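# Move carton-filled bin from low rack to top shelf

## Task

Take the bin holding three small cartons off the low rack and set it on the shelving unit's highest shelf, so that the bin's entire bottom rests on that shelf and all three cartons remain upright inside it. Finish with the grippers open and the robot backed away; the result must hold without the robot's support, and the robot must not have tipped over or be left leaning.

## Robot and tools

ROBOT. A LinearBot: an omnidirectional wheeled base with a column about 1.75 m tall. A carriage slides up and down the column (lift_m, 0 to 1 m) and carries two identical six-joint arms, each ending in a two-finger gripper. The arm bases sit 0.27 m ahead of the base centre, 0.33 m to the left and right, at a height of roughly 0.57 m plus lift_m. Parts of the carriage reach about 0.15 m below them. A hand can reach 0.78 m from its shoulder but only about 0.38 m below its arm base. A hand is about 0.16 m long and 0.1 m wide (0.14 m with the fingers open). The parked arm pose is joints 1 to 6 = 0, 0.05, 0.05, 1.45, 0, 0; parked, the robot measures about 0.95 m wide and 0.7 m long. The wheels are strong (7 N m). Loose objects may occasionally get a brief nudge from outside.

CAMERAS. carriage_camera is fixed to the carriage, facing forward and tilted about 20 degrees down. left_wrist_camera and right_wrist_camera look out beyond each gripper's fingertips. Each image is 504x504 px; a calibration (K, distortion D, T_world_to_cam mapping the base frame to the camera) is supplied, accurate to about half a degree and a few millimetres, with more error for the wrist cameras at long reach.

FRAMES. Base frame: origin on the floor below the base centre, x forward, y left, z up. left_hand and right_hand are reported in it as the midpoint between that gripper's pads, with quat_wxyz giving the hand's orientation: the hand's z axis runs along the fingers and the fingers open along its y axis; a hand pointing straight up with joints 1, 5, 6 at 0 reads (1, 0, 0, 0). Hand readings drift from truth at long reach. base_odometry is in the frame the base had at scene start, built from wheel rotation only (wheel slip looks like travel); heading is positive to the left, -3.142 to 3.142.

execute_actions. Argument actions: a list holding one action or none (none just reports state and images). An action may contain base, joints, or both; they start at the same moment and may finish at different times; no action runs past 15 s. base holds exactly one key, each a relative offset from the base position in the most recent state report: translate_m (metres, forward positive, -2 to 2), strafe_m (metres, left positive, -2 to 2) or rotate_rad (radians, counter-clockwise positive, -6.3 to 6.3). joints is one dictionary covering both arms and the lift, keyed by joint name, each value an absolute target: lift_m (m, 0 to 1, tolerance 0.004); for each side X = left or right: X_joint1_rad (-2.617 to 3.054, turns the arm about vertical, 0 straight ahead, positive to the left), X_joint2_rad (0 to 3.141, shoulder: 0 upper arm pointing back horizontally, 1.57 vertical, 3.14 pointing forward horizontally), X_joint3_rad (0 to 3.141, elbow: 0 fully bent, 3.14 straight), X_joint4_rad (-1.57 to 1.57, wrist pitch, 0 in line with forearm, positive lifts the fingertips), X_joint5_rad (-1.57 to 1.57, wrist yaw, positive swings fingertips to the right, the opposite sense from joint 1), X_joint6_rad (-2.094 to 2.094, roll about the finger axis, positive clockwise as seen from the forearm), X_gripper_m (0 to 0.093 m, pad gap). Arm joints move at up to 1.8 rad/s (1-3) and 2.7 rad/s (4-6). A joint you omit may still be driving toward an earlier target. cameras: list of camera names or ["all"]; omitted or null gives all, [] gives none. Unknown keys, unknown cameras or out-of-range numbers get the whole call rejected with no motion. If a result reports a stop, any later motion, wait or finished_scene calls in the same reply are skipped.

wait(seconds 0 to 10): nothing new is commanded; returns state and images. zoom_image(camera, region [x0, y0, x1, y1] in pixels, top-left origin, at most 504x504): enlarges part of that camera's latest full image. read_manual(section, default "licences"): licence texts only. finished_scene(scene = current scene number): ends the scene irreversibly and reports success; the goal must already be met and stable.

RESULT LINES. pictures lists the image order. base_status and joint_status: done (base: wheels turned as commanded, slip included; a 1-2 mm move may read done yet fall short), off_target (resting short, may still push; normal for a gripper holding something), contact_stop or time_out (target dropped, holds where it stopped), not_followed (a self-collision check refused that arm's targets; a cause line follows; the gripper part still runs, and the refused targets may be retried each action), limit_stop_at_motor_heat (resend the target). on_its_own covers what the call did not command; held at is a target, not a position. motor_effort is percent of maximum, signed toward increasing joint value, with the action's peak in brackets; readings have fixed bias and noise. Falling lift effort while lowering means a hand or load is resting on something. drive_wheels higher at rest than after free driving means the base is pressing on something. Motor temperatures gives per-arm values; MOTOR HOT appears from 75 °C; at 90 °C an OVER-TEMPERATURE FAULT halts that arm 10 s; at 100 °C the arm goes limp and drops. Stretched arms heat quickly even unloaded. ARM HIT flags a hard self-collision.

CAUTIONS. The robot can topple and cannot recover; risk rises with a high carriage, extended arms, held loads, pulling, or abrupt drive stops; about 1.5 kg per hand with both arms forward can tip it. Only images reveal a lean. A held 1 kg load lowers a level hand 10-17 cm, and a fully extended arm may not lift it. Gripper force is about 45-60 N per pad. Arms have no contact stop and spring to target once freed; the base may roll up to 0.3 m after an arm contact. After a blocked drive, reverse about 0.2 m (or undo the turn), repeat if still pressed, then retry. Avoid driving backward into table edges the column could catch. Never let the arms strike or press on each other; when an arm is refused, move only that arm clear first, then the other in a later action. Avoid drops, slips and hard shoves, and let the robot settle before ending the scene.

Each tool is called after "Emit:" by a JSON object that holds its "op" and its "data", one argument or row to a line.

## Session

Emit:
{"op": "execute_actions", "data": {
  "actions": []
}}

Scene clock: 0.00 s.
Motor temperatures (°C, as the motors report them): left_arm=[24 25 27 26 25 26] | right_arm=[25 24 25 25 26 28]
base_odometry: x=+0.000 y=+0.000 heading=+0.000 (m, m, rad; odometry frame)
base_status: not commanded
joint_positions: lift_m=+0.301 left_joint1_rad=+0.006 left_joint2_rad=+0.040 left_joint3_rad=+0.035 left_joint4_rad=+1.434 left_joint5_rad=-0.052 left_joint6_rad=+0.010 left_gripper_m=+0.094 right_joint1_rad=+0.020 right_joint2_rad=+0.073 right_joint3_rad=+0.035 right_joint4_rad=+1.446 right_joint5_rad=-0.019 right_joint6_rad=-0.055 right_gripper_m=+0.094
joint_status: not commanded
motor_effort: lift_m=+32 drive_wheels=+2 (%)
left_hand: x=+0.3206 y=+0.3246 z=+1.3211 quat_wxyz=(+0.997, -0.026, +0.071, +0.010) (m; base frame)
right_hand: x=+0.3281 y=-0.3114 z=+1.3211 quat_wxyz=(+0.996, -0.012, +0.081, -0.017) (m; base frame)
pictures: carriage_camera, left_wrist_camera, right_wrist_camera
Images, in order (width x height): carriage_camera 504x504, left_wrist_camera 504x504, right_wrist_camera 504x504.

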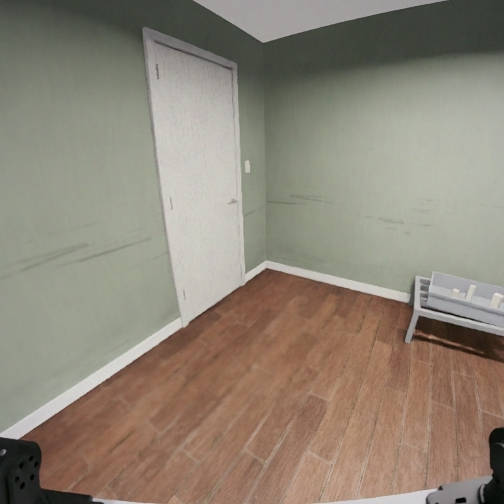

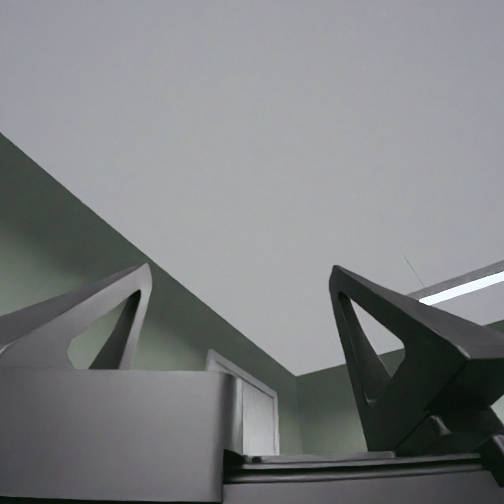

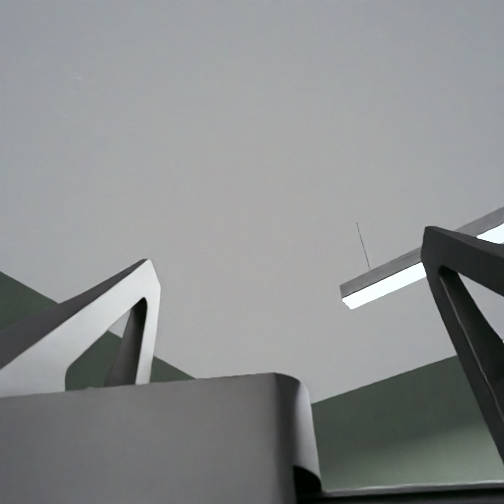

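Emit:
{"op": "execute_actions", "data": {
  "actions": [
    {"base":{"rotate_rad":-0.9},"joints":{"lift_m":0}}
  ],
  "cameras": ["carriage_camera"]
}}

Scene clock: 3.80 s.
Motor temperatures (°C, as the motors report them): left_arm=[24 25 27 26 25 26] | right_arm=[25 25 25 25 26 28]
base_odometry: x=+0.000 y=+0.000 heading=-0.900 (m, m, rad; odometry frame)
base_status: done
joint_positions: lift_m=+0.001 left_joint1_rad=+0.006 left_joint2_rad=+0.040 left_joint3_rad=+0.035 left_joint4_rad=+1.433 left_joint5_rad=-0.052 left_joint6_rad=+0.010 left_gripper_m=+0.094 right_joint1_rad=+0.020 right_joint2_rad=+0.073 right_joint3_rad=+0.035 right_joint4_rad=+1.446 right_joint5_rad=-0.019 right_joint6_rad=-0.055 right_gripper_m=+0.094
joint_status: all done
joint sent to its limit — the command would take lift_m past its lower limit, so that joint was sent only as far as its limit.
motor_effort: lift_m=+28(28) drive_wheels=+2(15) (%)
left_hand: x=+0.3208 y=+0.3246 z=+1.0214 quat_wxyz=(+0.997, -0.026, +0.072, +0.010) (m; base frame)
right_hand: x=+0.3281 y=-0.3114 z=+1.0214 quat_wxyz=(+0.996, -0.012, +0.081, -0.017) (m; base frame)
pictures: carriage_camera
camera_calibration (this result's frames):
carriage_camera: T_world_to_cam=[[0.0051756, -0.99866, -0.0514839, 0.0622113], [-0.351896, 0.0463727, -0.93489, 1.0171], [0.936025, 0.0229556, -0.351185, 0.174854], [0, 0, 0, 1]] pos_world=[0.193925, 0.0109485, 1.01549]
Images, in order (width x height): carriage_camera 504x504.

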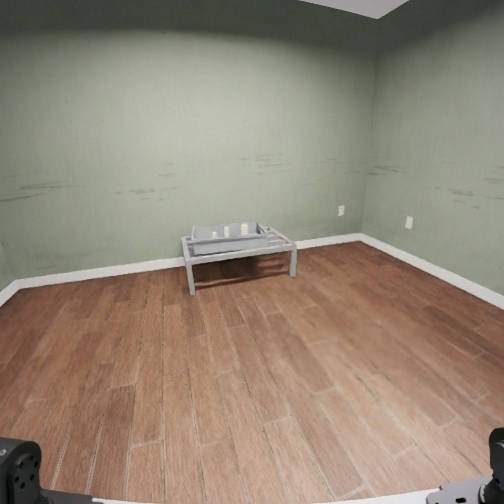

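Emit:
{"op": "execute_actions", "data": {
  "actions": [
    {"base":{"rotate_rad":0.28}}
  ],
  "cameras": []
}}

Emit:
{"op": "execute_actions", "data": {
  "actions": [
    {"base":{"strafe_m":-0.38}}
  ],
  "cameras": []
}}

Emit:
{"op": "execute_actions", "data": {
  "actions": [
    {"base":{"translate_m":1.2},"joints":{"left_joint1_rad":2.4,"right_joint1_rad":-2.4,"left_joint4_rad":0.6,"right_joint4_rad":0.6}}
  ]
}}

Emit:
{"op": "zoom_image", "data": {
  "camera": "carriage_camera",
  "region": [100,250,420,450]
}}

Scene clock: 9.10 s.
Motor temperatures (°C, as the motors report them): left_arm=[24 25 27 26 25 26] | right_arm=[25 25 26 25 26 28]
base_odometry: x=+0.000 y=+0.000 heading=-0.620 (m, m, rad; odometry frame)
base_status: done
joint_positions: lift_m=+0.001 left_joint1_rad=+0.006 left_joint2_rad=+0.040 left_joint3_rad=+0.035 left_joint4_rad=+1.433 left_joint5_rad=-0.052 left_joint6_rad=+0.010 left_gripper_m=+0.094 right_joint1_rad=+0.020 right_joint2_rad=+0.073 right_joint3_rad=+0.035 right_joint4_rad=+1.446 right_joint5_rad=-0.019 right_joint6_rad=-0.055 right_gripper_m=+0.094
joint_status: not commanded
motor_effort: lift_m=+28(28) drive_wheels=-3(9) (%)
left_hand: x=+0.3208 y=+0.3246 z=+1.0214 quat_wxyz=(+0.997, -0.026, +0.072, +0.010) (m; base frame)
right_hand: x=+0.3282 y=-0.3113 z=+1.0214 quat_wxyz=(+0.996, -0.012, +0.081, -0.017) (m; base frame)
pictures: none
No camera images: the call's "cameras" was empty. Leave "cameras" out to get every camera's image.

Scene clock: 11.93 s.
Motor temperatures (°C, as the motors report them): left_arm=[24 25 28 26 25 26] | right_arm=[25 25 26 25 26 28]
base_odometry: x=-0.221 y=-0.309 heading=-0.621 (m, m, rad; odometry frame)
base_status: done
joint_positions: lift_m=+0.001 left_joint1_rad=+0.006 left_joint2_rad=+0.040 left_joint3_rad=+0.035 left_joint4_rad=+1.433 left_joint5_rad=-0.052 left_joint6_rad=+0.010 left_gripper_m=+0.094 right_joint1_rad=+0.020 right_joint2_rad=+0.073 right_joint3_rad=+0.035 right_joint4_rad=+1.446 right_joint5_rad=-0.019 right_joint6_rad=-0.055 right_gripper_m=+0.094
joint_status: not commanded
motor_effort: lift_m=+28(28) drive_wheels=-7(21) (%)
left_hand: x=+0.3208 y=+0.3246 z=+1.0214 quat_wxyz=(+0.997, -0.026, +0.072, +0.010) (m; base frame)
right_hand: x=+0.3282 y=-0.3113 z=+1.0214 quat_wxyz=(+0.996, -0.012, +0.081, -0.017) (m; base frame)
pictures: none
No camera images: the call's "cameras" was empty. Leave "cameras" out to get every camera's image.

Scene clock: 16.63 s.
Motor temperatures (°C, as the motors report them): left_arm=[24 25 28 27 25 26] | right_arm=[25 25 27 26 26 28]
base_odometry: x=+0.754 y=-1.008 heading=-0.621 (m, m, rad; odometry frame)
base_status: done
joint_positions: lift_m=+0.001 left_joint1_rad=+2.394 left_joint2_rad=+0.040 left_joint3_rad=+0.035 left_joint4_rad=+0.603 left_joint5_rad=-0.052 left_joint6_rad=+0.010 left_gripper_m=+0.094 right_joint1_rad=-2.394 right_joint2_rad=+0.073 right_joint3_rad=+0.035 right_joint4_rad=+0.601 right_joint5_rad=-0.019 right_joint6_rad=-0.055 right_gripper_m=+0.094
joint_status: all done
motor_effort: lift_m=+28(28) drive_wheels=-5(14) (%)
left_hand: x=+0.1281 y=+0.4479 z=+0.9165 quat_wxyz=(+0.307, -0.443, +0.151, +0.829) (m; base frame)
right_hand: x=+0.1310 y=-0.4618 z=+0.9099 quat_wxyz=(+0.301, +0.442, +0.196, -0.822) (m; base frame)
pictures: carriage_camera, left_wrist_camera, right_wrist_camera
camera_calibration (this result's frames):
carriage_camera: T_world_to_cam=[[0.0051756, -0.99866, -0.0514839, 0.0622114], [-0.351896, 0.0463727, -0.93489, 1.0171], [0.936025, 0.0229556, -0.351185, 0.174854], [0, 0, 0, 1]] pos_world=[0.193925, 0.0109485, 1.01549]
left_wrist_camera: T_world_to_cam=[[0.668406, 0.740926, 0.0652773, -0.489061], [0.0385795, 0.0531088, -0.997843, 0.900535], [-0.742795, 0.669483, 0.00691373, -0.0874013], [0, 0, 0, 1]] pos_world=[0.227228, 0.373046, 0.931122]
right_wrist_camera: T_world_to_cam=[[-0.726291, 0.686369, -0.0374154, 0.457704], [0.0452373, -0.00658667, -0.998955, 0.909314], [-0.685897, -0.727224, -0.0262656, -0.0936398], [0, 0, 0, 1]] pos_world=[0.227064, -0.376262, 0.923029]
Images, in order (width x height): carriage_camera 504x504, left_wrist_camera 504x504, right_wrist_camera 504x504.

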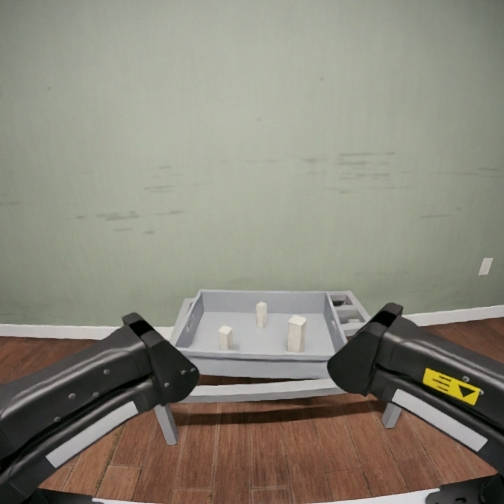

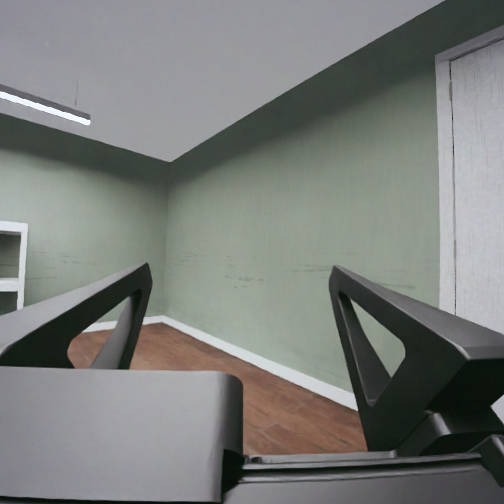

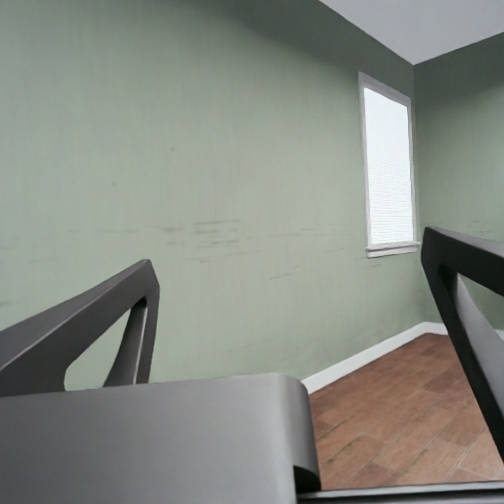

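Region (100, 250, 420, 450) of carriage_camera's 504x504 image, scaled by 1.575, with more detail than that image has; it fills the top 315 rows of this view, and the rest is white.

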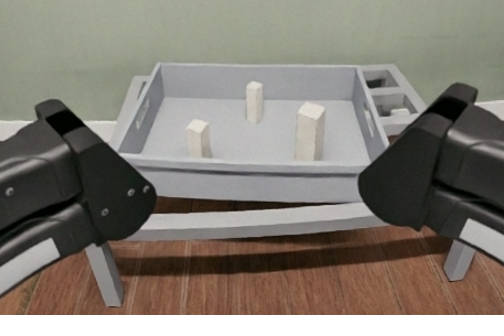

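Emit:
{"op": "execute_actions", "data": {
  "actions": [
    {"base":{"rotate_rad":-0.1},"joints":{"left_joint1_rad":0,"right_joint1_rad":0,"lift_m":0.2}}
  ],
  "cameras": ["carriage_camera"]
}}

Emit:
{"op": "execute_actions", "data": {
  "actions": [
    {"base":{"strafe_m":0.12},"joints":{"left_joint2_rad":2.6,"right_joint2_rad":2.6,"left_joint3_rad":1.3,"right_joint3_rad":1.3,"left_joint4_rad":-0.27,"right_joint4_rad":-0.27,"left_joint5_rad":0,"right_joint5_rad":0,"left_joint6_rad":0,"right_joint6_rad":0}}
  ],
  "cameras": ["carriage_camera"]
}}

Emit:
{"op": "execute_actions", "data": {
  "actions": [
    {"base":{"translate_m":0.42}}
  ]
}}

Scene clock: 27.63 s.
Motor temperatures (°C, as the motors report them): left_arm=[24 25 29 28 25 26] | right_arm=[25 25 29 28 26 28]
base_odometry: x=+0.755 y=-1.008 heading=-0.721 (m, m, rad; odometry frame)
base_status: done
joint_positions: lift_m=+0.200 left_joint1_rad=+0.006 left_joint2_rad=+0.040 left_joint3_rad=+0.035 left_joint4_rad=+0.599 left_joint5_rad=-0.053 left_joint6_rad=+0.010 left_gripper_m=+0.094 right_joint1_rad=-0.006 right_joint2_rad=+0.073 right_joint3_rad=+0.035 right_joint4_rad=+0.600 right_joint5_rad=-0.018 right_joint6_rad=-0.055 right_gripper_m=+0.094
joint_status: all done
motor_effort: lift_m=+35(43) drive_wheels=+6(8) (%)
left_hand: x=+0.4893 y=+0.3256 z=+1.1140 quat_wxyz=(+0.883, -0.022, +0.469, +0.019) (m; base frame)
right_hand: x=+0.4962 y=-0.3135 z=+1.1080 quat_wxyz=(+0.875, -0.020, +0.483, -0.022) (m; base frame)
pictures: carriage_camera
camera_calibration (this result's frames):
carriage_camera: T_world_to_cam=[[0.0051756, -0.99866, -0.0514839, 0.07242], [-0.351896, 0.0463727, -0.93489, 1.20248], [0.936025, 0.0229556, -0.351185, 0.24449], [0, 0, 0, 1]] pos_world=[0.193925, 0.0109485, 1.21377]
Images, in order (width x height): carriage_camera 504x504.

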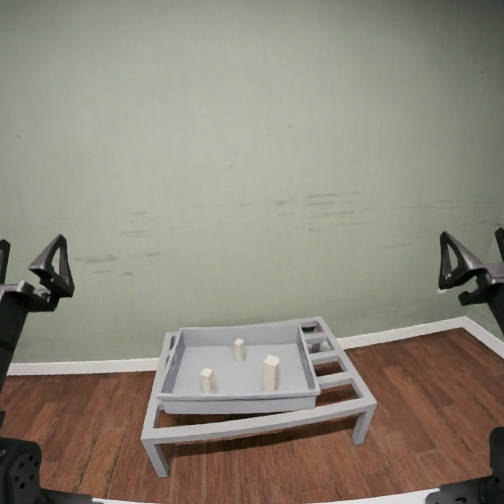

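Scene clock: 29.93 s.
Motor temperatures (°C, as the motors report them): left_arm=[24 26 30 28 25 26] | right_arm=[25 26 29 28 26 28]
base_odometry: x=+0.834 y=-0.918 heading=-0.721 (m, m, rad; odometry frame)
base_status: done
joint_positions: lift_m=+0.200 left_joint1_rad=+0.006 left_joint2_rad=+2.601 left_joint3_rad=+1.301 left_joint4_rad=-0.269 left_joint5_rad=-0.003 left_joint6_rad=+0.003 left_gripper_m=+0.094 right_joint1_rad=-0.006 right_joint2_rad=+2.603 right_joint3_rad=+1.299 right_joint4_rad=-0.270 right_joint5_rad=-0.004 right_joint6_rad=-0.008 right_gripper_m=+0.094
joint_status: all done
motor_effort: lift_m=+35(35) drive_wheels=+3(13) (%)
left_hand: x=+0.6543 y=+0.3179 z=+0.5772 quat_wxyz=(+0.001, -0.001, +1.000, +0.001) (m; base frame)
right_hand: x=+0.6525 y=-0.3167 z=+0.5763 quat_wxyz=(-0.002, -0.001, +1.000, +0.002) (m; base frame)
pictures: carriage_camera
camera_calibration (this result's frames):
carriage_camera: T_world_to_cam=[[0.0051756, -0.99866, -0.0514839, 0.0724201], [-0.351896, 0.0463727, -0.93489, 1.20248], [0.936025, 0.0229556, -0.351185, 0.24449], [0, 0, 0, 1]] pos_world=[0.193925, 0.0109485, 1.21378]
Images, in order (width x height): carriage_camera 504x504.

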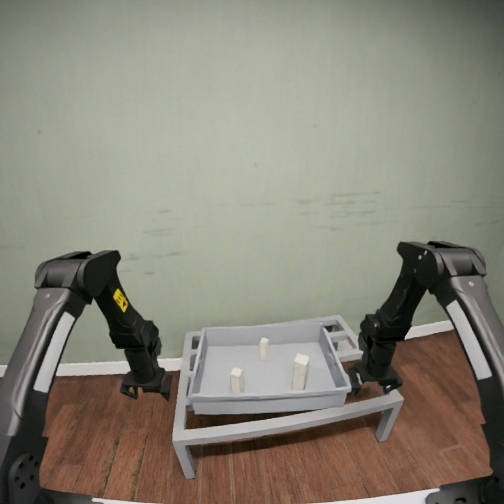

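Scene clock: 32.80 s.
Motor temperatures (°C, as the motors report them): left_arm=[24 27 30 28 25 26] | right_arm=[25 28 29 27 26 28]
base_odometry: x=+1.150 y=-1.195 heading=-0.720 (m, m, rad; odometry frame)
base_status: done
joint_positions: lift_m=+0.200 left_joint1_rad=+0.006 left_joint2_rad=+2.601 left_joint3_rad=+1.301 left_joint4_rad=-0.269 left_joint5_rad=-0.003 left_joint6_rad=+0.003 left_gripper_m=+0.094 right_joint1_rad=-0.006 right_joint2_rad=+2.603 right_joint3_rad=+1.299 right_joint4_rad=-0.269 right_joint5_rad=-0.004 right_joint6_rad=-0.008 right_gripper_m=+0.094
joint_status: not commanded
motor_effort: lift_m=+35(35) drive_wheels=+8(14) (%)
left_hand: x=+0.6544 y=+0.3179 z=+0.5772 quat_wxyz=(+0.001, -0.001, +1.000, +0.001) (m; base frame)
right_hand: x=+0.6526 y=-0.3167 z=+0.5763 quat_wxyz=(-0.001, -0.001, +1.000, +0.002) (m; base frame)
pictures: carriage_camera, left_wrist_camera, right_wrist_camera
camera_calibration (this result's frames):
carriage_camera: T_world_to_cam=[[0.0051756, -0.99866, -0.0514839, 0.0724201], [-0.351896, 0.0463727, -0.93489, 1.20248], [0.936025, 0.0229556, -0.351185, 0.24449], [0, 0, 0, 1]] pos_world=[0.193925, 0.0109485, 1.21378]
left_wrist_camera: T_world_to_cam=[[0.0588707, -0.998264, 0.00154882, 0.266189], [-0.82967, -0.0480653, 0.556181, 0.251905], [-0.555142, -0.0340278, -0.83106, 0.977445], [0, 0, 0, 1]] pos_world=[0.735947, 0.311096, 0.671798]
right_wrist_camera: T_world_to_cam=[[-0.1188, -0.992686, -0.0214673, -0.212944], [-0.824788, 0.0866231, 0.558767, 0.253026], [-0.552821, 0.0840874, -0.829047, 0.993555], [0, 0, 0, 1]] pos_world=[0.732653, -0.316849, 0.67775]
Images, in order (width x height): carriage_camera 504x504, left_wrist_camera 504x504, right_wrist_camera 504x504.

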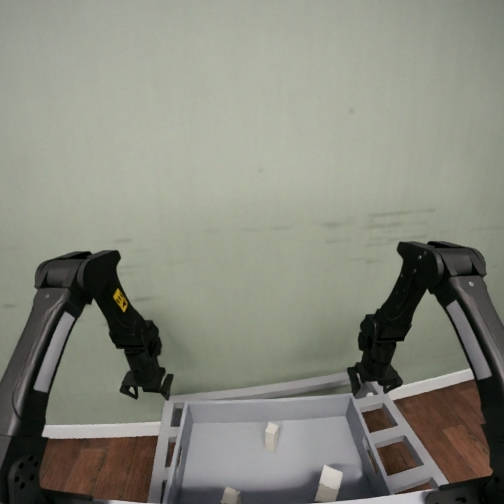

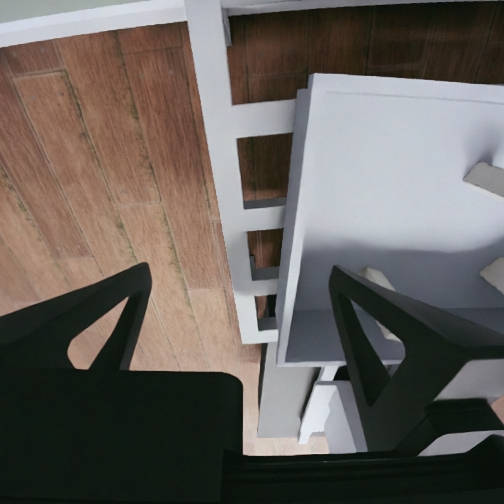

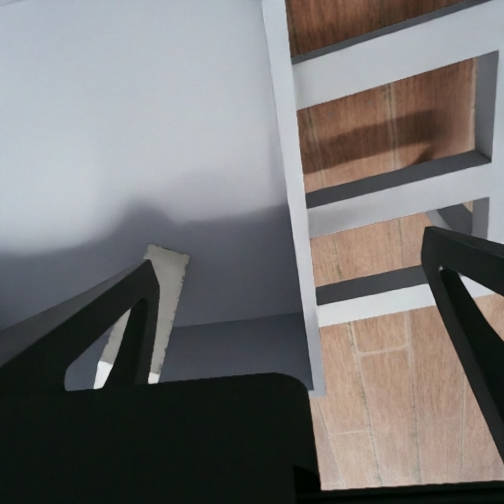

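Emit:
{"op": "execute_actions", "data": {
  "actions": [
    {"base":{"translate_m":-0.07},"joints":{"left_joint1_rad":-0.06,"right_joint1_rad":0.05,"left_joint6_rad":-0.06,"right_joint6_rad":0.05}}
  ],
  "cameras": []
}}

Emit:
{"op": "execute_actions", "data": {
  "actions": [
    {"base":{"strafe_m":-0.04},"joints":{"lift_m":0.08}}
  ]
}}

Scene clock: 39.37 s.
Motor temperatures (°C, as the motors report them): left_arm=[24 29 29 28 25 26] | right_arm=[25 32 29 27 26 28]
base_odometry: x=+1.097 y=-1.149 heading=-0.721 (m, m, rad; odometry frame)
base_status: done
joint_positions: lift_m=+0.200 left_joint1_rad=-0.065 left_joint2_rad=+2.601 left_joint3_rad=+1.301 left_joint4_rad=-0.269 left_joint5_rad=+0.000 left_joint6_rad=-0.056 left_gripper_m=+0.094 right_joint1_rad=+0.053 right_joint2_rad=+2.603 right_joint3_rad=+1.299 right_joint4_rad=-0.269 right_joint5_rad=-0.004 right_joint6_rad=+0.040 right_gripper_m=+0.094
joint_status: all done
motor_effort: lift_m=+35(35) drive_wheels=+8(14) (%)
left_hand: x=+0.6536 y=+0.2913 z=+0.5772 quat_wxyz=(+0.001, +0.005, +1.000, +0.000) (m; base frame)
right_hand: x=+0.6520 y=-0.2952 z=+0.5763 quat_wxyz=(-0.001, -0.007, +1.000, +0.002) (m; base frame)
pictures: none
No camera images: the call's "cameras" was empty. Leave "cameras" out to get every camera's image.

Scene clock: 40.47 s.
Motor temperatures (°C, as the motors report them): left_arm=[24 30 29 27 25 26] | right_arm=[25 33 29 27 26 28]
base_odometry: x=+1.071 y=-1.179 heading=-0.721 (m, m, rad; odometry frame)
base_status: done
joint_positions: lift_m=+0.080 left_joint1_rad=-0.065 left_joint2_rad=+2.600 left_joint3_rad=+1.301 left_joint4_rad=-0.268 left_joint5_rad=+0.000 left_joint6_rad=-0.056 left_gripper_m=+0.094 right_joint1_rad=+0.052 right_joint2_rad=+2.602 right_joint3_rad=+1.299 right_joint4_rad=-0.269 right_joint5_rad=-0.004 right_joint6_rad=+0.040 right_gripper_m=+0.094
joint_status: all done
motor_effort: lift_m=+29(30) drive_wheels=-2(12) (%)
left_hand: x=+0.6540 y=+0.2913 z=+0.4579 quat_wxyz=(+0.002, +0.005, +1.000, +0.000) (m; base frame)
right_hand: x=+0.6525 y=-0.2956 z=+0.4570 quat_wxyz=(-0.001, -0.006, +1.000, +0.002) (m; base frame)
pictures: carriage_camera, left_wrist_camera, right_wrist_camera
camera_calibration (this result's frames):
carriage_camera: T_world_to_cam=[[0.0051756, -0.99866, -0.0514839, 0.0662632], [-0.351896, 0.0463727, -0.93489, 1.09068], [0.936025, 0.0229556, -0.351185, 0.202493], [0, 0, 0, 1]] pos_world=[0.193925, 0.0109485, 1.09419]
left_wrist_camera: T_world_to_cam=[[0.0466703, -0.9989, 0.00445834, 0.246687], [-0.830821, -0.0363386, 0.555352, 0.314352], [-0.554579, -0.0296225, -0.831603, 0.875736], [0, 0, 0, 1]] pos_world=[0.735323, 0.283781, 0.552589]
right_wrist_camera: T_world_to_cam=[[-0.109676, -0.99375, -0.0207955, -0.201145], [-0.826303, 0.0795273, 0.557584, 0.31723], [-0.552445, 0.0783369, -0.82986, 0.891233], [0, 0, 0, 1]] pos_world=[0.732424, -0.294932, 0.558534]
Images, in order (width x height): carriage_camera 504x504, left_wrist_camera 504x504, right_wrist_camera 504x504.

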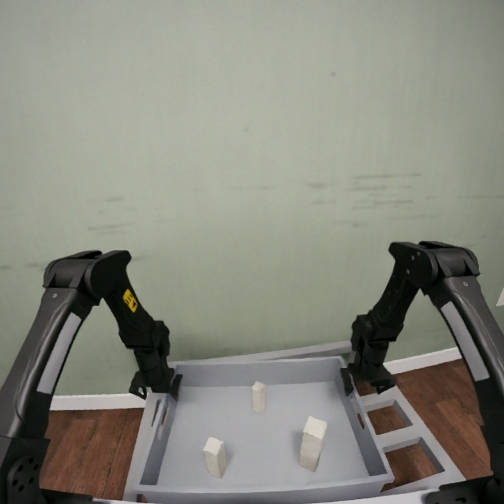

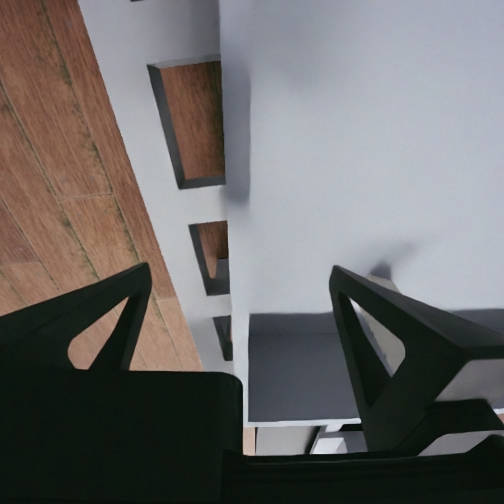

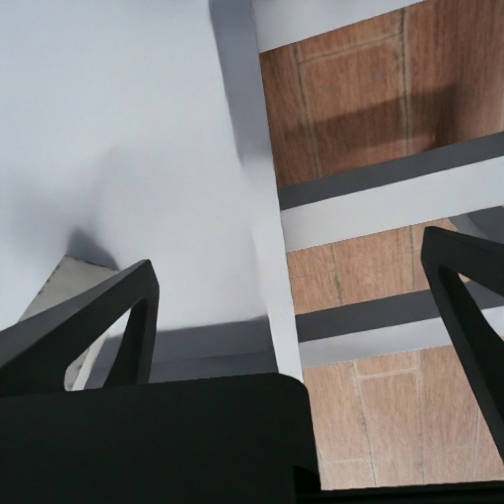

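Emit:
{"op": "execute_actions", "data": {
  "actions": [
    {"joints":{"lift_m":0.0,"left_gripper_m":0.06,"right_gripper_m":0.06}}
  ]
}}

Emit:
{"op": "zoom_image", "data": {
  "camera": "carriage_camera",
  "region": [100,310,430,504]
}}

Scene clock: 42.77 s.
Motor temperatures (°C, as the motors report them): left_arm=[24 30 29 27 25 26] | right_arm=[25 34 29 27 26 28]
base_odometry: x=+1.071 y=-1.179 heading=-0.721 (m, m, rad; odometry frame)
base_status: not commanded
joint_positions: lift_m=+0.001 left_joint1_rad=-0.065 left_joint2_rad=+2.600 left_joint3_rad=+1.301 left_joint4_rad=-0.268 left_joint5_rad=+0.000 left_joint6_rad=-0.056 left_gripper_m=+0.060 right_joint1_rad=+0.052 right_joint2_rad=+2.602 right_joint3_rad=+1.299 right_joint4_rad=-0.269 right_joint5_rad=-0.004 right_joint6_rad=+0.040 right_gripper_m=+0.060
joint_status: all done
joint sent to its limit — the command would take lift_m past its lower limit, so that joint was sent only as far as its limit.
motor_effort: lift_m=+29(30) drive_wheels=+1(3) (%)
left_hand: x=+0.6541 y=+0.2913 z=+0.3793 quat_wxyz=(+0.002, +0.005, +1.000, +0.000) (m; base frame)
right_hand: x=+0.6526 y=-0.2956 z=+0.3783 quat_wxyz=(-0.001, -0.006, +1.000, +0.002) (m; base frame)
pictures: carriage_camera, left_wrist_camera, right_wrist_camera
camera_calibration (this result's frames):
carriage_camera: T_world_to_cam=[[0.0051756, -0.99866, -0.0514839, 0.0622089], [-0.351896, 0.0463727, -0.93489, 1.01706], [0.936025, 0.0229556, -0.351185, 0.174837], [0, 0, 0, 1]] pos_world=[0.193925, 0.0109485, 1.01544]
left_wrist_camera: T_world_to_cam=[[0.0466685, -0.9989, 0.00450087, 0.247009], [-0.831032, -0.0363249, 0.555037, 0.358369], [-0.554263, -0.0296431, -0.831814, 0.810308], [0, 0, 0, 1]] pos_world=[0.735412, 0.283775, 0.474005]
right_wrist_camera: T_world_to_cam=[[-0.109668, -0.993749, -0.020857, -0.202741], [-0.826515, 0.0795163, 0.55727, 0.361422], [-0.552129, 0.0783533, -0.830069, 0.825939], [0, 0, 0, 1]] pos_world=[0.732511, -0.294928, 0.479948]
Images, in order (width x height): carriage_camera 504x504, left_wrist_camera 504x504, right_wrist_camera 504x504.

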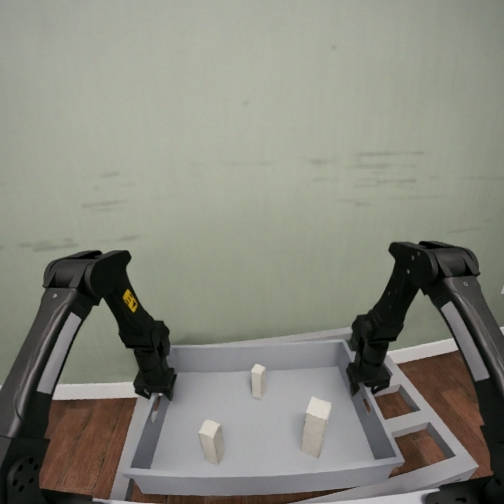

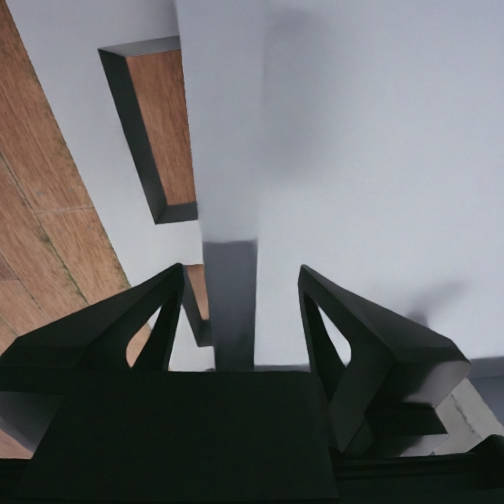

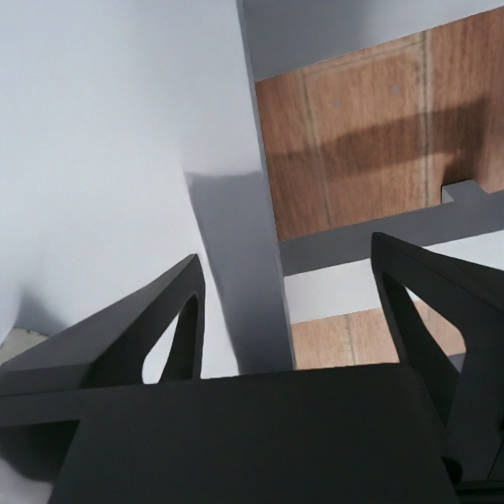

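Region (100, 310, 430, 504) of carriage_camera's 504x504 image, scaled by 1.527, with more detail than that image has; it fills the top 296 rows of this view, and the rest is white.

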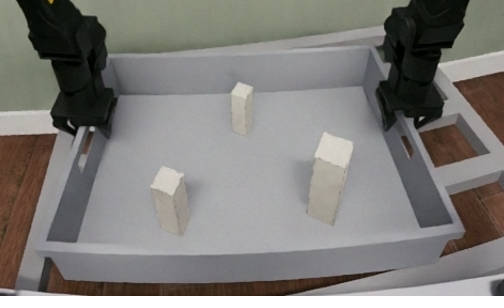

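Emit:
{"op": "execute_actions", "data": {
  "actions": [
    {"base":{"translate_m":-0.02},"joints":{"left_joint2_rad":2.65,"right_joint2_rad":2.65,"left_joint4_rad":-0.22,"right_joint4_rad":-0.22,"right_joint1_rad":0.08}}
  ],
  "cameras": []
}}

Emit:
{"op": "execute_actions", "data": {
  "actions": [
    {"joints":{"left_gripper_m":0,"right_gripper_m":0}}
  ]
}}

Emit:
{"op": "execute_actions", "data": {
  "actions": [
    {"joints":{"lift_m":0.08}}
  ],
  "cameras": ["carriage_camera"]
}}

Scene clock: 46.70 s.
Motor temperatures (°C, as the motors report them): left_arm=[24 31 29 27 25 26] | right_arm=[25 36 29 26 26 28]
base_odometry: x=+1.056 y=-1.166 heading=-0.721 (m, m, rad; odometry frame)
base_status: done
joint_positions: lift_m=+0.001 left_joint1_rad=-0.065 left_joint2_rad=+2.644 left_joint3_rad=+1.301 left_joint4_rad=-0.221 left_joint5_rad=+0.000 left_joint6_rad=-0.056 left_gripper_m=+0.060 right_joint1_rad=+0.076 right_joint2_rad=+2.645 right_joint3_rad=+1.299 right_joint4_rad=-0.222 right_joint5_rad=-0.003 right_joint6_rad=+0.040 right_gripper_m=+0.060
joint_status: all done
motor_effort: lift_m=+29(29) drive_wheels=+0(6) (%)
left_hand: x=+0.6508 y=+0.2915 z=+0.3639 quat_wxyz=(+0.003, +0.005, +1.000, +0.000) (m; base frame)
right_hand: x=+0.6488 y=-0.2869 z=+0.3632 quat_wxyz=(+0.001, -0.018, +1.000, +0.002) (m; base frame)
pictures: none
No camera images: the call's "cameras" was empty. Leave "cameras" out to get every camera's image.

Scene clock: 47.33 s.
Motor temperatures (°C, as the motors report them): left_arm=[24 31 29 27 25 26] | right_arm=[25 36 29 26 26 28]
base_odometry: x=+1.056 y=-1.166 heading=-0.721 (m, m, rad; odometry frame)
base_status: not commanded
joint_positions: lift_m=+0.001 left_joint1_rad=-0.049 left_joint2_rad=+2.644 left_joint3_rad=+1.301 left_joint4_rad=-0.221 left_joint5_rad=+0.038 left_joint6_rad=-0.065 left_gripper_m=+0.007 right_joint1_rad=+0.065 right_joint2_rad=+2.645 right_joint3_rad=+1.299 right_joint4_rad=-0.223 right_joint5_rad=-0.030 right_joint6_rad=+0.028 right_gripper_m=+0.007
joint_status: left_gripper_m off_target (ended at +0.007, target +0.000); right_gripper_m off_target (ended at +0.007, target +0.000)
motor_effort: lift_m=+29(29) drive_wheels=+4(3) (%)
left_hand: x=+0.6509 y=+0.2908 z=+0.3640 quat_wxyz=(+0.002, -0.008, +1.000, -0.019) (m; base frame)
right_hand: x=+0.6486 y=-0.2866 z=+0.3633 quat_wxyz=(+0.000, -0.018, +1.000, +0.015) (m; base frame)
pictures: carriage_camera, left_wrist_camera, right_wrist_camera
camera_calibration (this result's frames):
carriage_camera: T_world_to_cam=[[0.0051756, -0.99866, -0.0514839, 0.0622089], [-0.351896, 0.0463727, -0.93489, 1.01706], [0.936025, 0.0229556, -0.351185, 0.174837], [0, 0, 0, 1]] pos_world=[0.193925, 0.0109485, 1.01544]
left_wrist_camera: T_world_to_cam=[[0.0715675, -0.996533, 0.0424251, 0.215989], [-0.830732, -0.0360109, 0.555507, 0.363713], [-0.552053, -0.0750001, -0.830429, 0.807072], [0, 0, 0, 1]] pos_world=[0.732237, 0.288868, 0.459007]
right_wrist_camera: T_world_to_cam=[[-0.0849699, -0.995246, -0.0476044, -0.201289], [-0.82857, 0.0440424, 0.558151, 0.356602], [-0.553401, 0.0868696, -0.828373, 0.813198], [0, 0, 0, 1]] pos_world=[0.72839, -0.28668, 0.465011]
Images, in order (width x height): carriage_camera 504x504, left_wrist_camera 504x504, right_wrist_camera 504x504.

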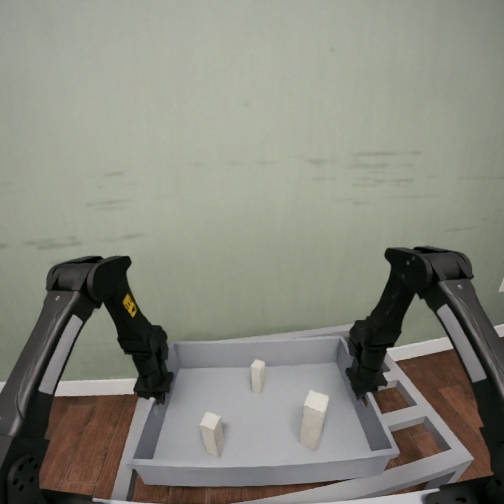

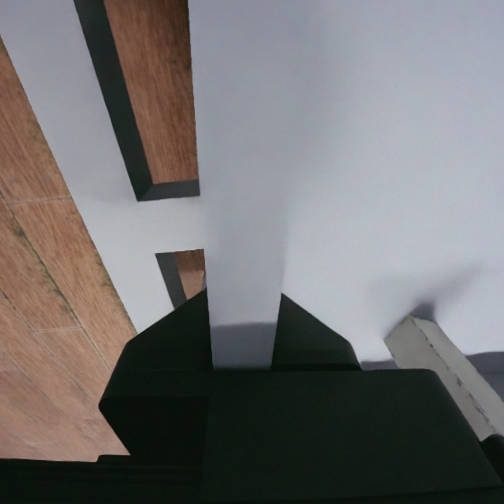

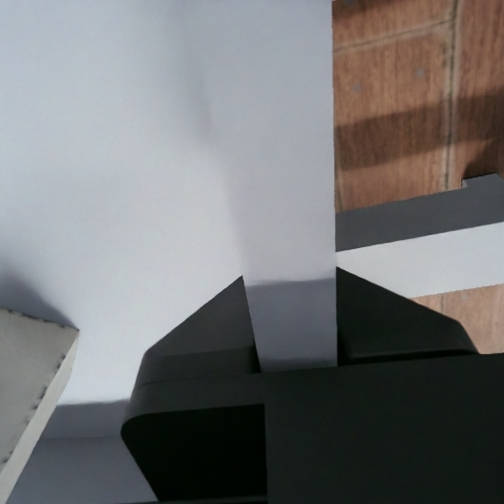

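Scene clock: 48.17 s.
Motor temperatures (°C, as the motors report them): left_arm=[24 32 29 27 25 26] | right_arm=[25 37 29 26 26 28]
base_odometry: x=+1.056 y=-1.166 heading=-0.721 (m, m, rad; odometry frame)
base_status: not commanded
joint_positions: lift_m=+0.080 left_joint1_rad=-0.049 left_joint2_rad=+2.666 left_joint3_rad=+1.301 left_joint4_rad=-0.213 left_joint5_rad=+0.037 left_joint6_rad=-0.064 left_gripper_m=+0.007 right_joint1_rad=+0.065 right_joint2_rad=+2.672 right_joint3_rad=+1.299 right_joint4_rad=-0.211 right_joint5_rad=-0.035 right_joint6_rad=+0.028 right_gripper_m=+0.007
joint_status: all done
motor_effort: lift_m=+36(45) drive_wheels=+1(1) (%)
left_hand: x=+0.6450 y=+0.2913 z=+0.4346 quat_wxyz=(-0.005, -0.008, +1.000, -0.018) (m; base frame)
right_hand: x=+0.6422 y=-0.2862 z=+0.4326 quat_wxyz=(-0.008, -0.018, +1.000, +0.017) (m; base frame)
pictures: carriage_camera
camera_calibration (this result's frames):
carriage_camera: T_world_to_cam=[[0.0051756, -0.99866, -0.0514839, 0.0662371], [-0.351896, 0.0463727, -0.93489, 1.0902], [0.936025, 0.0229556, -0.351185, 0.202314], [0, 0, 0, 1]] pos_world=[0.193925, 0.0109485, 1.09368]
Images, in order (width x height): carriage_camera 504x504.

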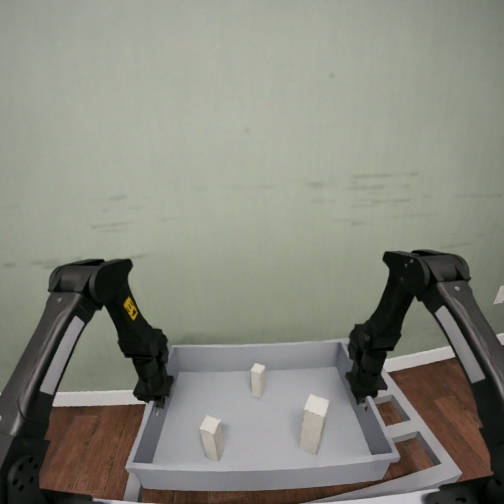

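Emit:
{"op": "execute_actions", "data": {
  "actions": [
    {"base":{"translate_m":-0.6},"joints":{"lift_m":0.2}}
  ],
  "cameras": ["carriage_camera"]
}}

Emit:
{"op": "execute_actions", "data": {
  "actions": [
    {"base":{"rotate_rad":-3.04}}
  ],
  "cameras": ["carriage_camera"]
}}

Scene clock: 52.80 s.
Motor temperatures (°C, as the motors report them): left_arm=[24 33 29 27 25 26] | right_arm=[25 40 29 26 26 28]
base_odometry: x=+0.605 y=-0.770 heading=-0.721 (m, m, rad; odometry frame)
base_status: done
joint_positions: lift_m=+0.200 left_joint1_rad=-0.049 left_joint2_rad=+2.667 left_joint3_rad=+1.301 left_joint4_rad=-0.211 left_joint5_rad=+0.036 left_joint6_rad=-0.064 left_gripper_m=+0.007 right_joint1_rad=+0.065 right_joint2_rad=+2.672 right_joint3_rad=+1.299 right_joint4_rad=-0.209 right_joint5_rad=-0.035 right_joint6_rad=+0.028 right_gripper_m=+0.007
joint_status: all done
motor_effort: lift_m=+36(45) drive_wheels=-1(20) (%)
left_hand: x=+0.6455 y=+0.2914 z=+0.5545 quat_wxyz=(-0.004, -0.008, +1.000, -0.018) (m; base frame)
right_hand: x=+0.6425 y=-0.2863 z=+0.5523 quat_wxyz=(-0.007, -0.018, +1.000, +0.017) (m; base frame)
pictures: carriage_camera
camera_calibration (this result's frames):
carriage_camera: T_world_to_cam=[[0.0051756, -0.99866, -0.0514839, 0.0724143], [-0.351896, 0.0463727, -0.93489, 1.20238], [0.936025, 0.0229556, -0.351185, 0.244451], [0, 0, 0, 1]] pos_world=[0.193925, 0.0109485, 1.21366]
Images, in order (width x height): carriage_camera 504x504.

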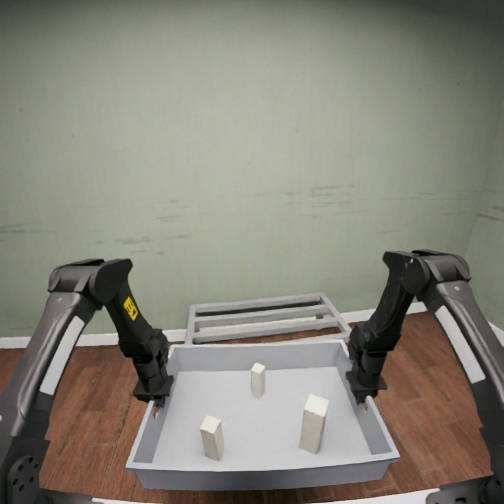

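Scene clock: 57.00 s.
Motor temperatures (°C, as the motors report them): left_arm=[24 34 29 27 25 26] | right_arm=[25 42 29 26 26 28]
base_odometry: x=+0.605 y=-0.770 heading=+2.523 (m, m, rad; odometry frame)
base_status: done
joint_positions: lift_m=+0.200 left_joint1_rad=-0.047 left_joint2_rad=+2.667 left_joint3_rad=+1.301 left_joint4_rad=-0.201 left_joint5_rad=+0.036 left_joint6_rad=-0.062 left_gripper_m=+0.007 right_joint1_rad=+0.066 right_joint2_rad=+2.672 right_joint3_rad=+1.299 right_joint4_rad=-0.200 right_joint5_rad=-0.034 right_joint6_rad=+0.029 right_gripper_m=+0.007
joint_status: not commanded
motor_effort: lift_m=+36(37) drive_wheels=+6(22) (%)
left_hand: x=+0.6479 y=+0.2920 z=+0.5545 quat_wxyz=(+0.001, -0.007, +1.000, -0.018) (m; base frame)
right_hand: x=+0.6448 y=-0.2858 z=+0.5523 quat_wxyz=(-0.002, -0.019, +1.000, +0.017) (m; base frame)
pictures: carriage_camera
camera_calibration (this result's frames):
carriage_camera: T_world_to_cam=[[0.0051756, -0.99866, -0.0514839, 0.0724143], [-0.351896, 0.0463727, -0.93489, 1.20238], [0.936025, 0.0229556, -0.351185, 0.244451], [0, 0, 0, 1]] pos_world=[0.193925, 0.0109485, 1.21366]
Images, in order (width x height): carriage_camera 504x504.

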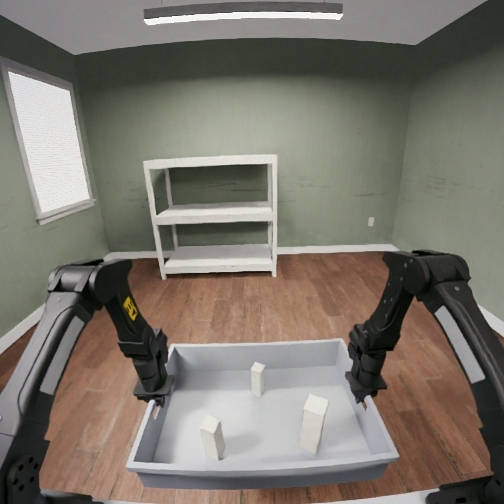

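Emit:
{"op": "execute_actions", "data": {
  "actions": [
    {"base":{"strafe_m":0.5}}
  ],
  "cameras": []
}}

Emit:
{"op": "execute_actions", "data": {
  "actions": [
    {"base":{"translate_m":1.6},"joints":{"lift_m":0.5}}
  ],
  "cameras": ["carriage_camera"]
}}

Emit:
{"op": "execute_actions", "data": {
  "actions": [
    {"joints":{"lift_m":1,"left_joint2_rad":2.6,"right_joint2_rad":2.6,"left_joint4_rad":-0.26,"right_joint4_rad":-0.26}}
  ],
  "cameras": ["carriage_camera"]
}}

Scene clock: 62.80 s.
Motor temperatures (°C, as the motors report them): left_arm=[24 36 29 27 25 26] | right_arm=[25 45 29 26 26 28]
base_odometry: x=+0.314 y=-1.177 heading=+2.522 (m, m, rad; odometry frame)
base_status: done
joint_positions: lift_m=+0.200 left_joint1_rad=-0.046 left_joint2_rad=+2.667 left_joint3_rad=+1.301 left_joint4_rad=-0.204 left_joint5_rad=+0.036 left_joint6_rad=-0.061 left_gripper_m=+0.007 right_joint1_rad=+0.068 right_joint2_rad=+2.672 right_joint3_rad=+1.299 right_joint4_rad=-0.201 right_joint5_rad=-0.034 right_joint6_rad=+0.030 right_gripper_m=+0.007
joint_status: not commanded
motor_effort: lift_m=+36(36) drive_wheels=-1(20) (%)
left_hand: x=+0.6474 y=+0.2925 z=+0.5545 quat_wxyz=(+0.000, -0.007, +1.000, -0.018) (m; base frame)
right_hand: x=+0.6442 y=-0.2850 z=+0.5523 quat_wxyz=(-0.003, -0.019, +1.000, +0.017) (m; base frame)
pictures: none
No camera images: the call's "cameras" was empty. Leave "cameras" out to get every camera's image.

Scene clock: 68.30 s.
Motor temperatures (°C, as the motors report them): left_arm=[24 37 29 27 25 26] | right_arm=[25 48 29 26 26 28]
base_odometry: x=-0.989 y=-0.249 heading=+2.523 (m, m, rad; odometry frame)
base_status: done
joint_positions: lift_m=+0.500 left_joint1_rad=-0.046 left_joint2_rad=+2.670 left_joint3_rad=+1.301 left_joint4_rad=-0.212 left_joint5_rad=+0.037 left_joint6_rad=-0.061 left_gripper_m=+0.007 right_joint1_rad=+0.068 right_joint2_rad=+2.675 right_joint3_rad=+1.299 right_joint4_rad=-0.209 right_joint5_rad=-0.035 right_joint6_rad=+0.030 right_gripper_m=+0.007
joint_status: all done
motor_effort: lift_m=+37(45) drive_wheels=-6(17) (%)
left_hand: x=+0.6443 y=+0.2926 z=+0.8534 quat_wxyz=(-0.006, -0.008, +1.000, -0.018) (m; base frame)
right_hand: x=+0.6413 y=-0.2850 z=+0.8514 quat_wxyz=(-0.008, -0.019, +1.000, +0.017) (m; base frame)
pictures: carriage_camera
camera_calibration (this result's frames):
carriage_camera: T_world_to_cam=[[0.0051756, -0.99866, -0.0514839, 0.0878579], [-0.351896, 0.0463727, -0.93489, 1.48281], [0.936025, 0.0229556, -0.351185, 0.349796], [0, 0, 0, 1]] pos_world=[0.193925, 0.0109485, 1.51363]
Images, in order (width x height): carriage_camera 504x504.

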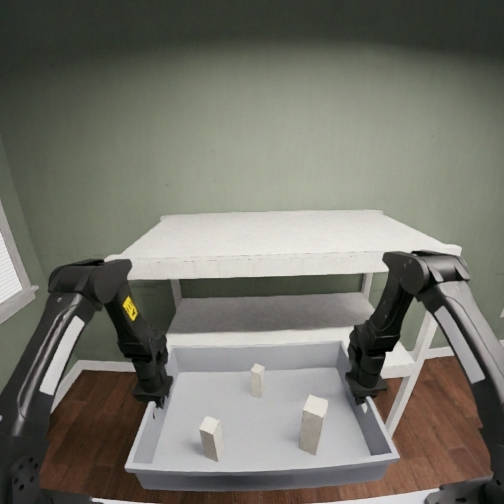

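Scene clock: 70.93 s.
Motor temperatures (°C, as the motors report them): left_arm=[24 38 29 27 25 26] | right_arm=[25 49 29 26 26 28]
base_odometry: x=-0.989 y=-0.249 heading=+2.523 (m, m, rad; odometry frame)
base_status: not commanded
joint_positions: lift_m=+1.000 left_joint1_rad=-0.046 left_joint2_rad=+2.619 left_joint3_rad=+1.301 left_joint4_rad=-0.252 left_joint5_rad=+0.035 left_joint6_rad=-0.061 left_gripper_m=+0.007 right_joint1_rad=+0.068 right_joint2_rad=+2.624 right_joint3_rad=+1.299 right_joint4_rad=-0.251 right_joint5_rad=-0.034 right_joint6_rad=+0.030 right_gripper_m=+0.007
joint_status: all done
motor_effort: lift_m=+37(46) drive_wheels=+4(7) (%)
left_hand: x=+0.6518 y=+0.2924 z=+1.3710 quat_wxyz=(-0.001, -0.007, +1.000, -0.018) (m; base frame)
right_hand: x=+0.6489 y=-0.2847 z=+1.3689 quat_wxyz=(-0.003, -0.019, +1.000, +0.017) (m; base frame)
pictures: carriage_camera
camera_calibration (this result's frames):
carriage_camera: T_world_to_cam=[[0.0051756, -0.99866, -0.0514839, 0.1136], [-0.351896, 0.0463727, -0.93489, 1.95026], [0.936025, 0.0229556, -0.351185, 0.525389], [0, 0, 0, 1]] pos_world=[0.193925, 0.0109485, 2.01364]
Images, in order (width x height): carriage_camera 504x504.

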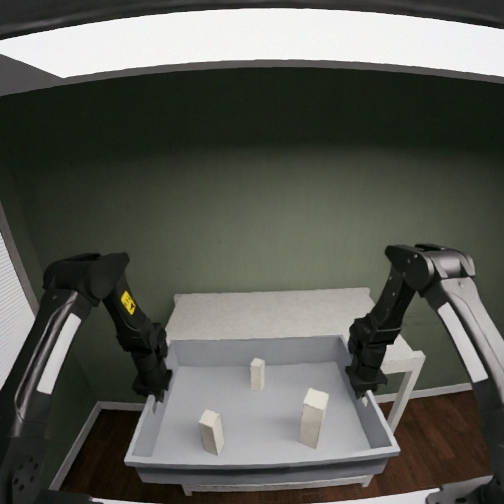

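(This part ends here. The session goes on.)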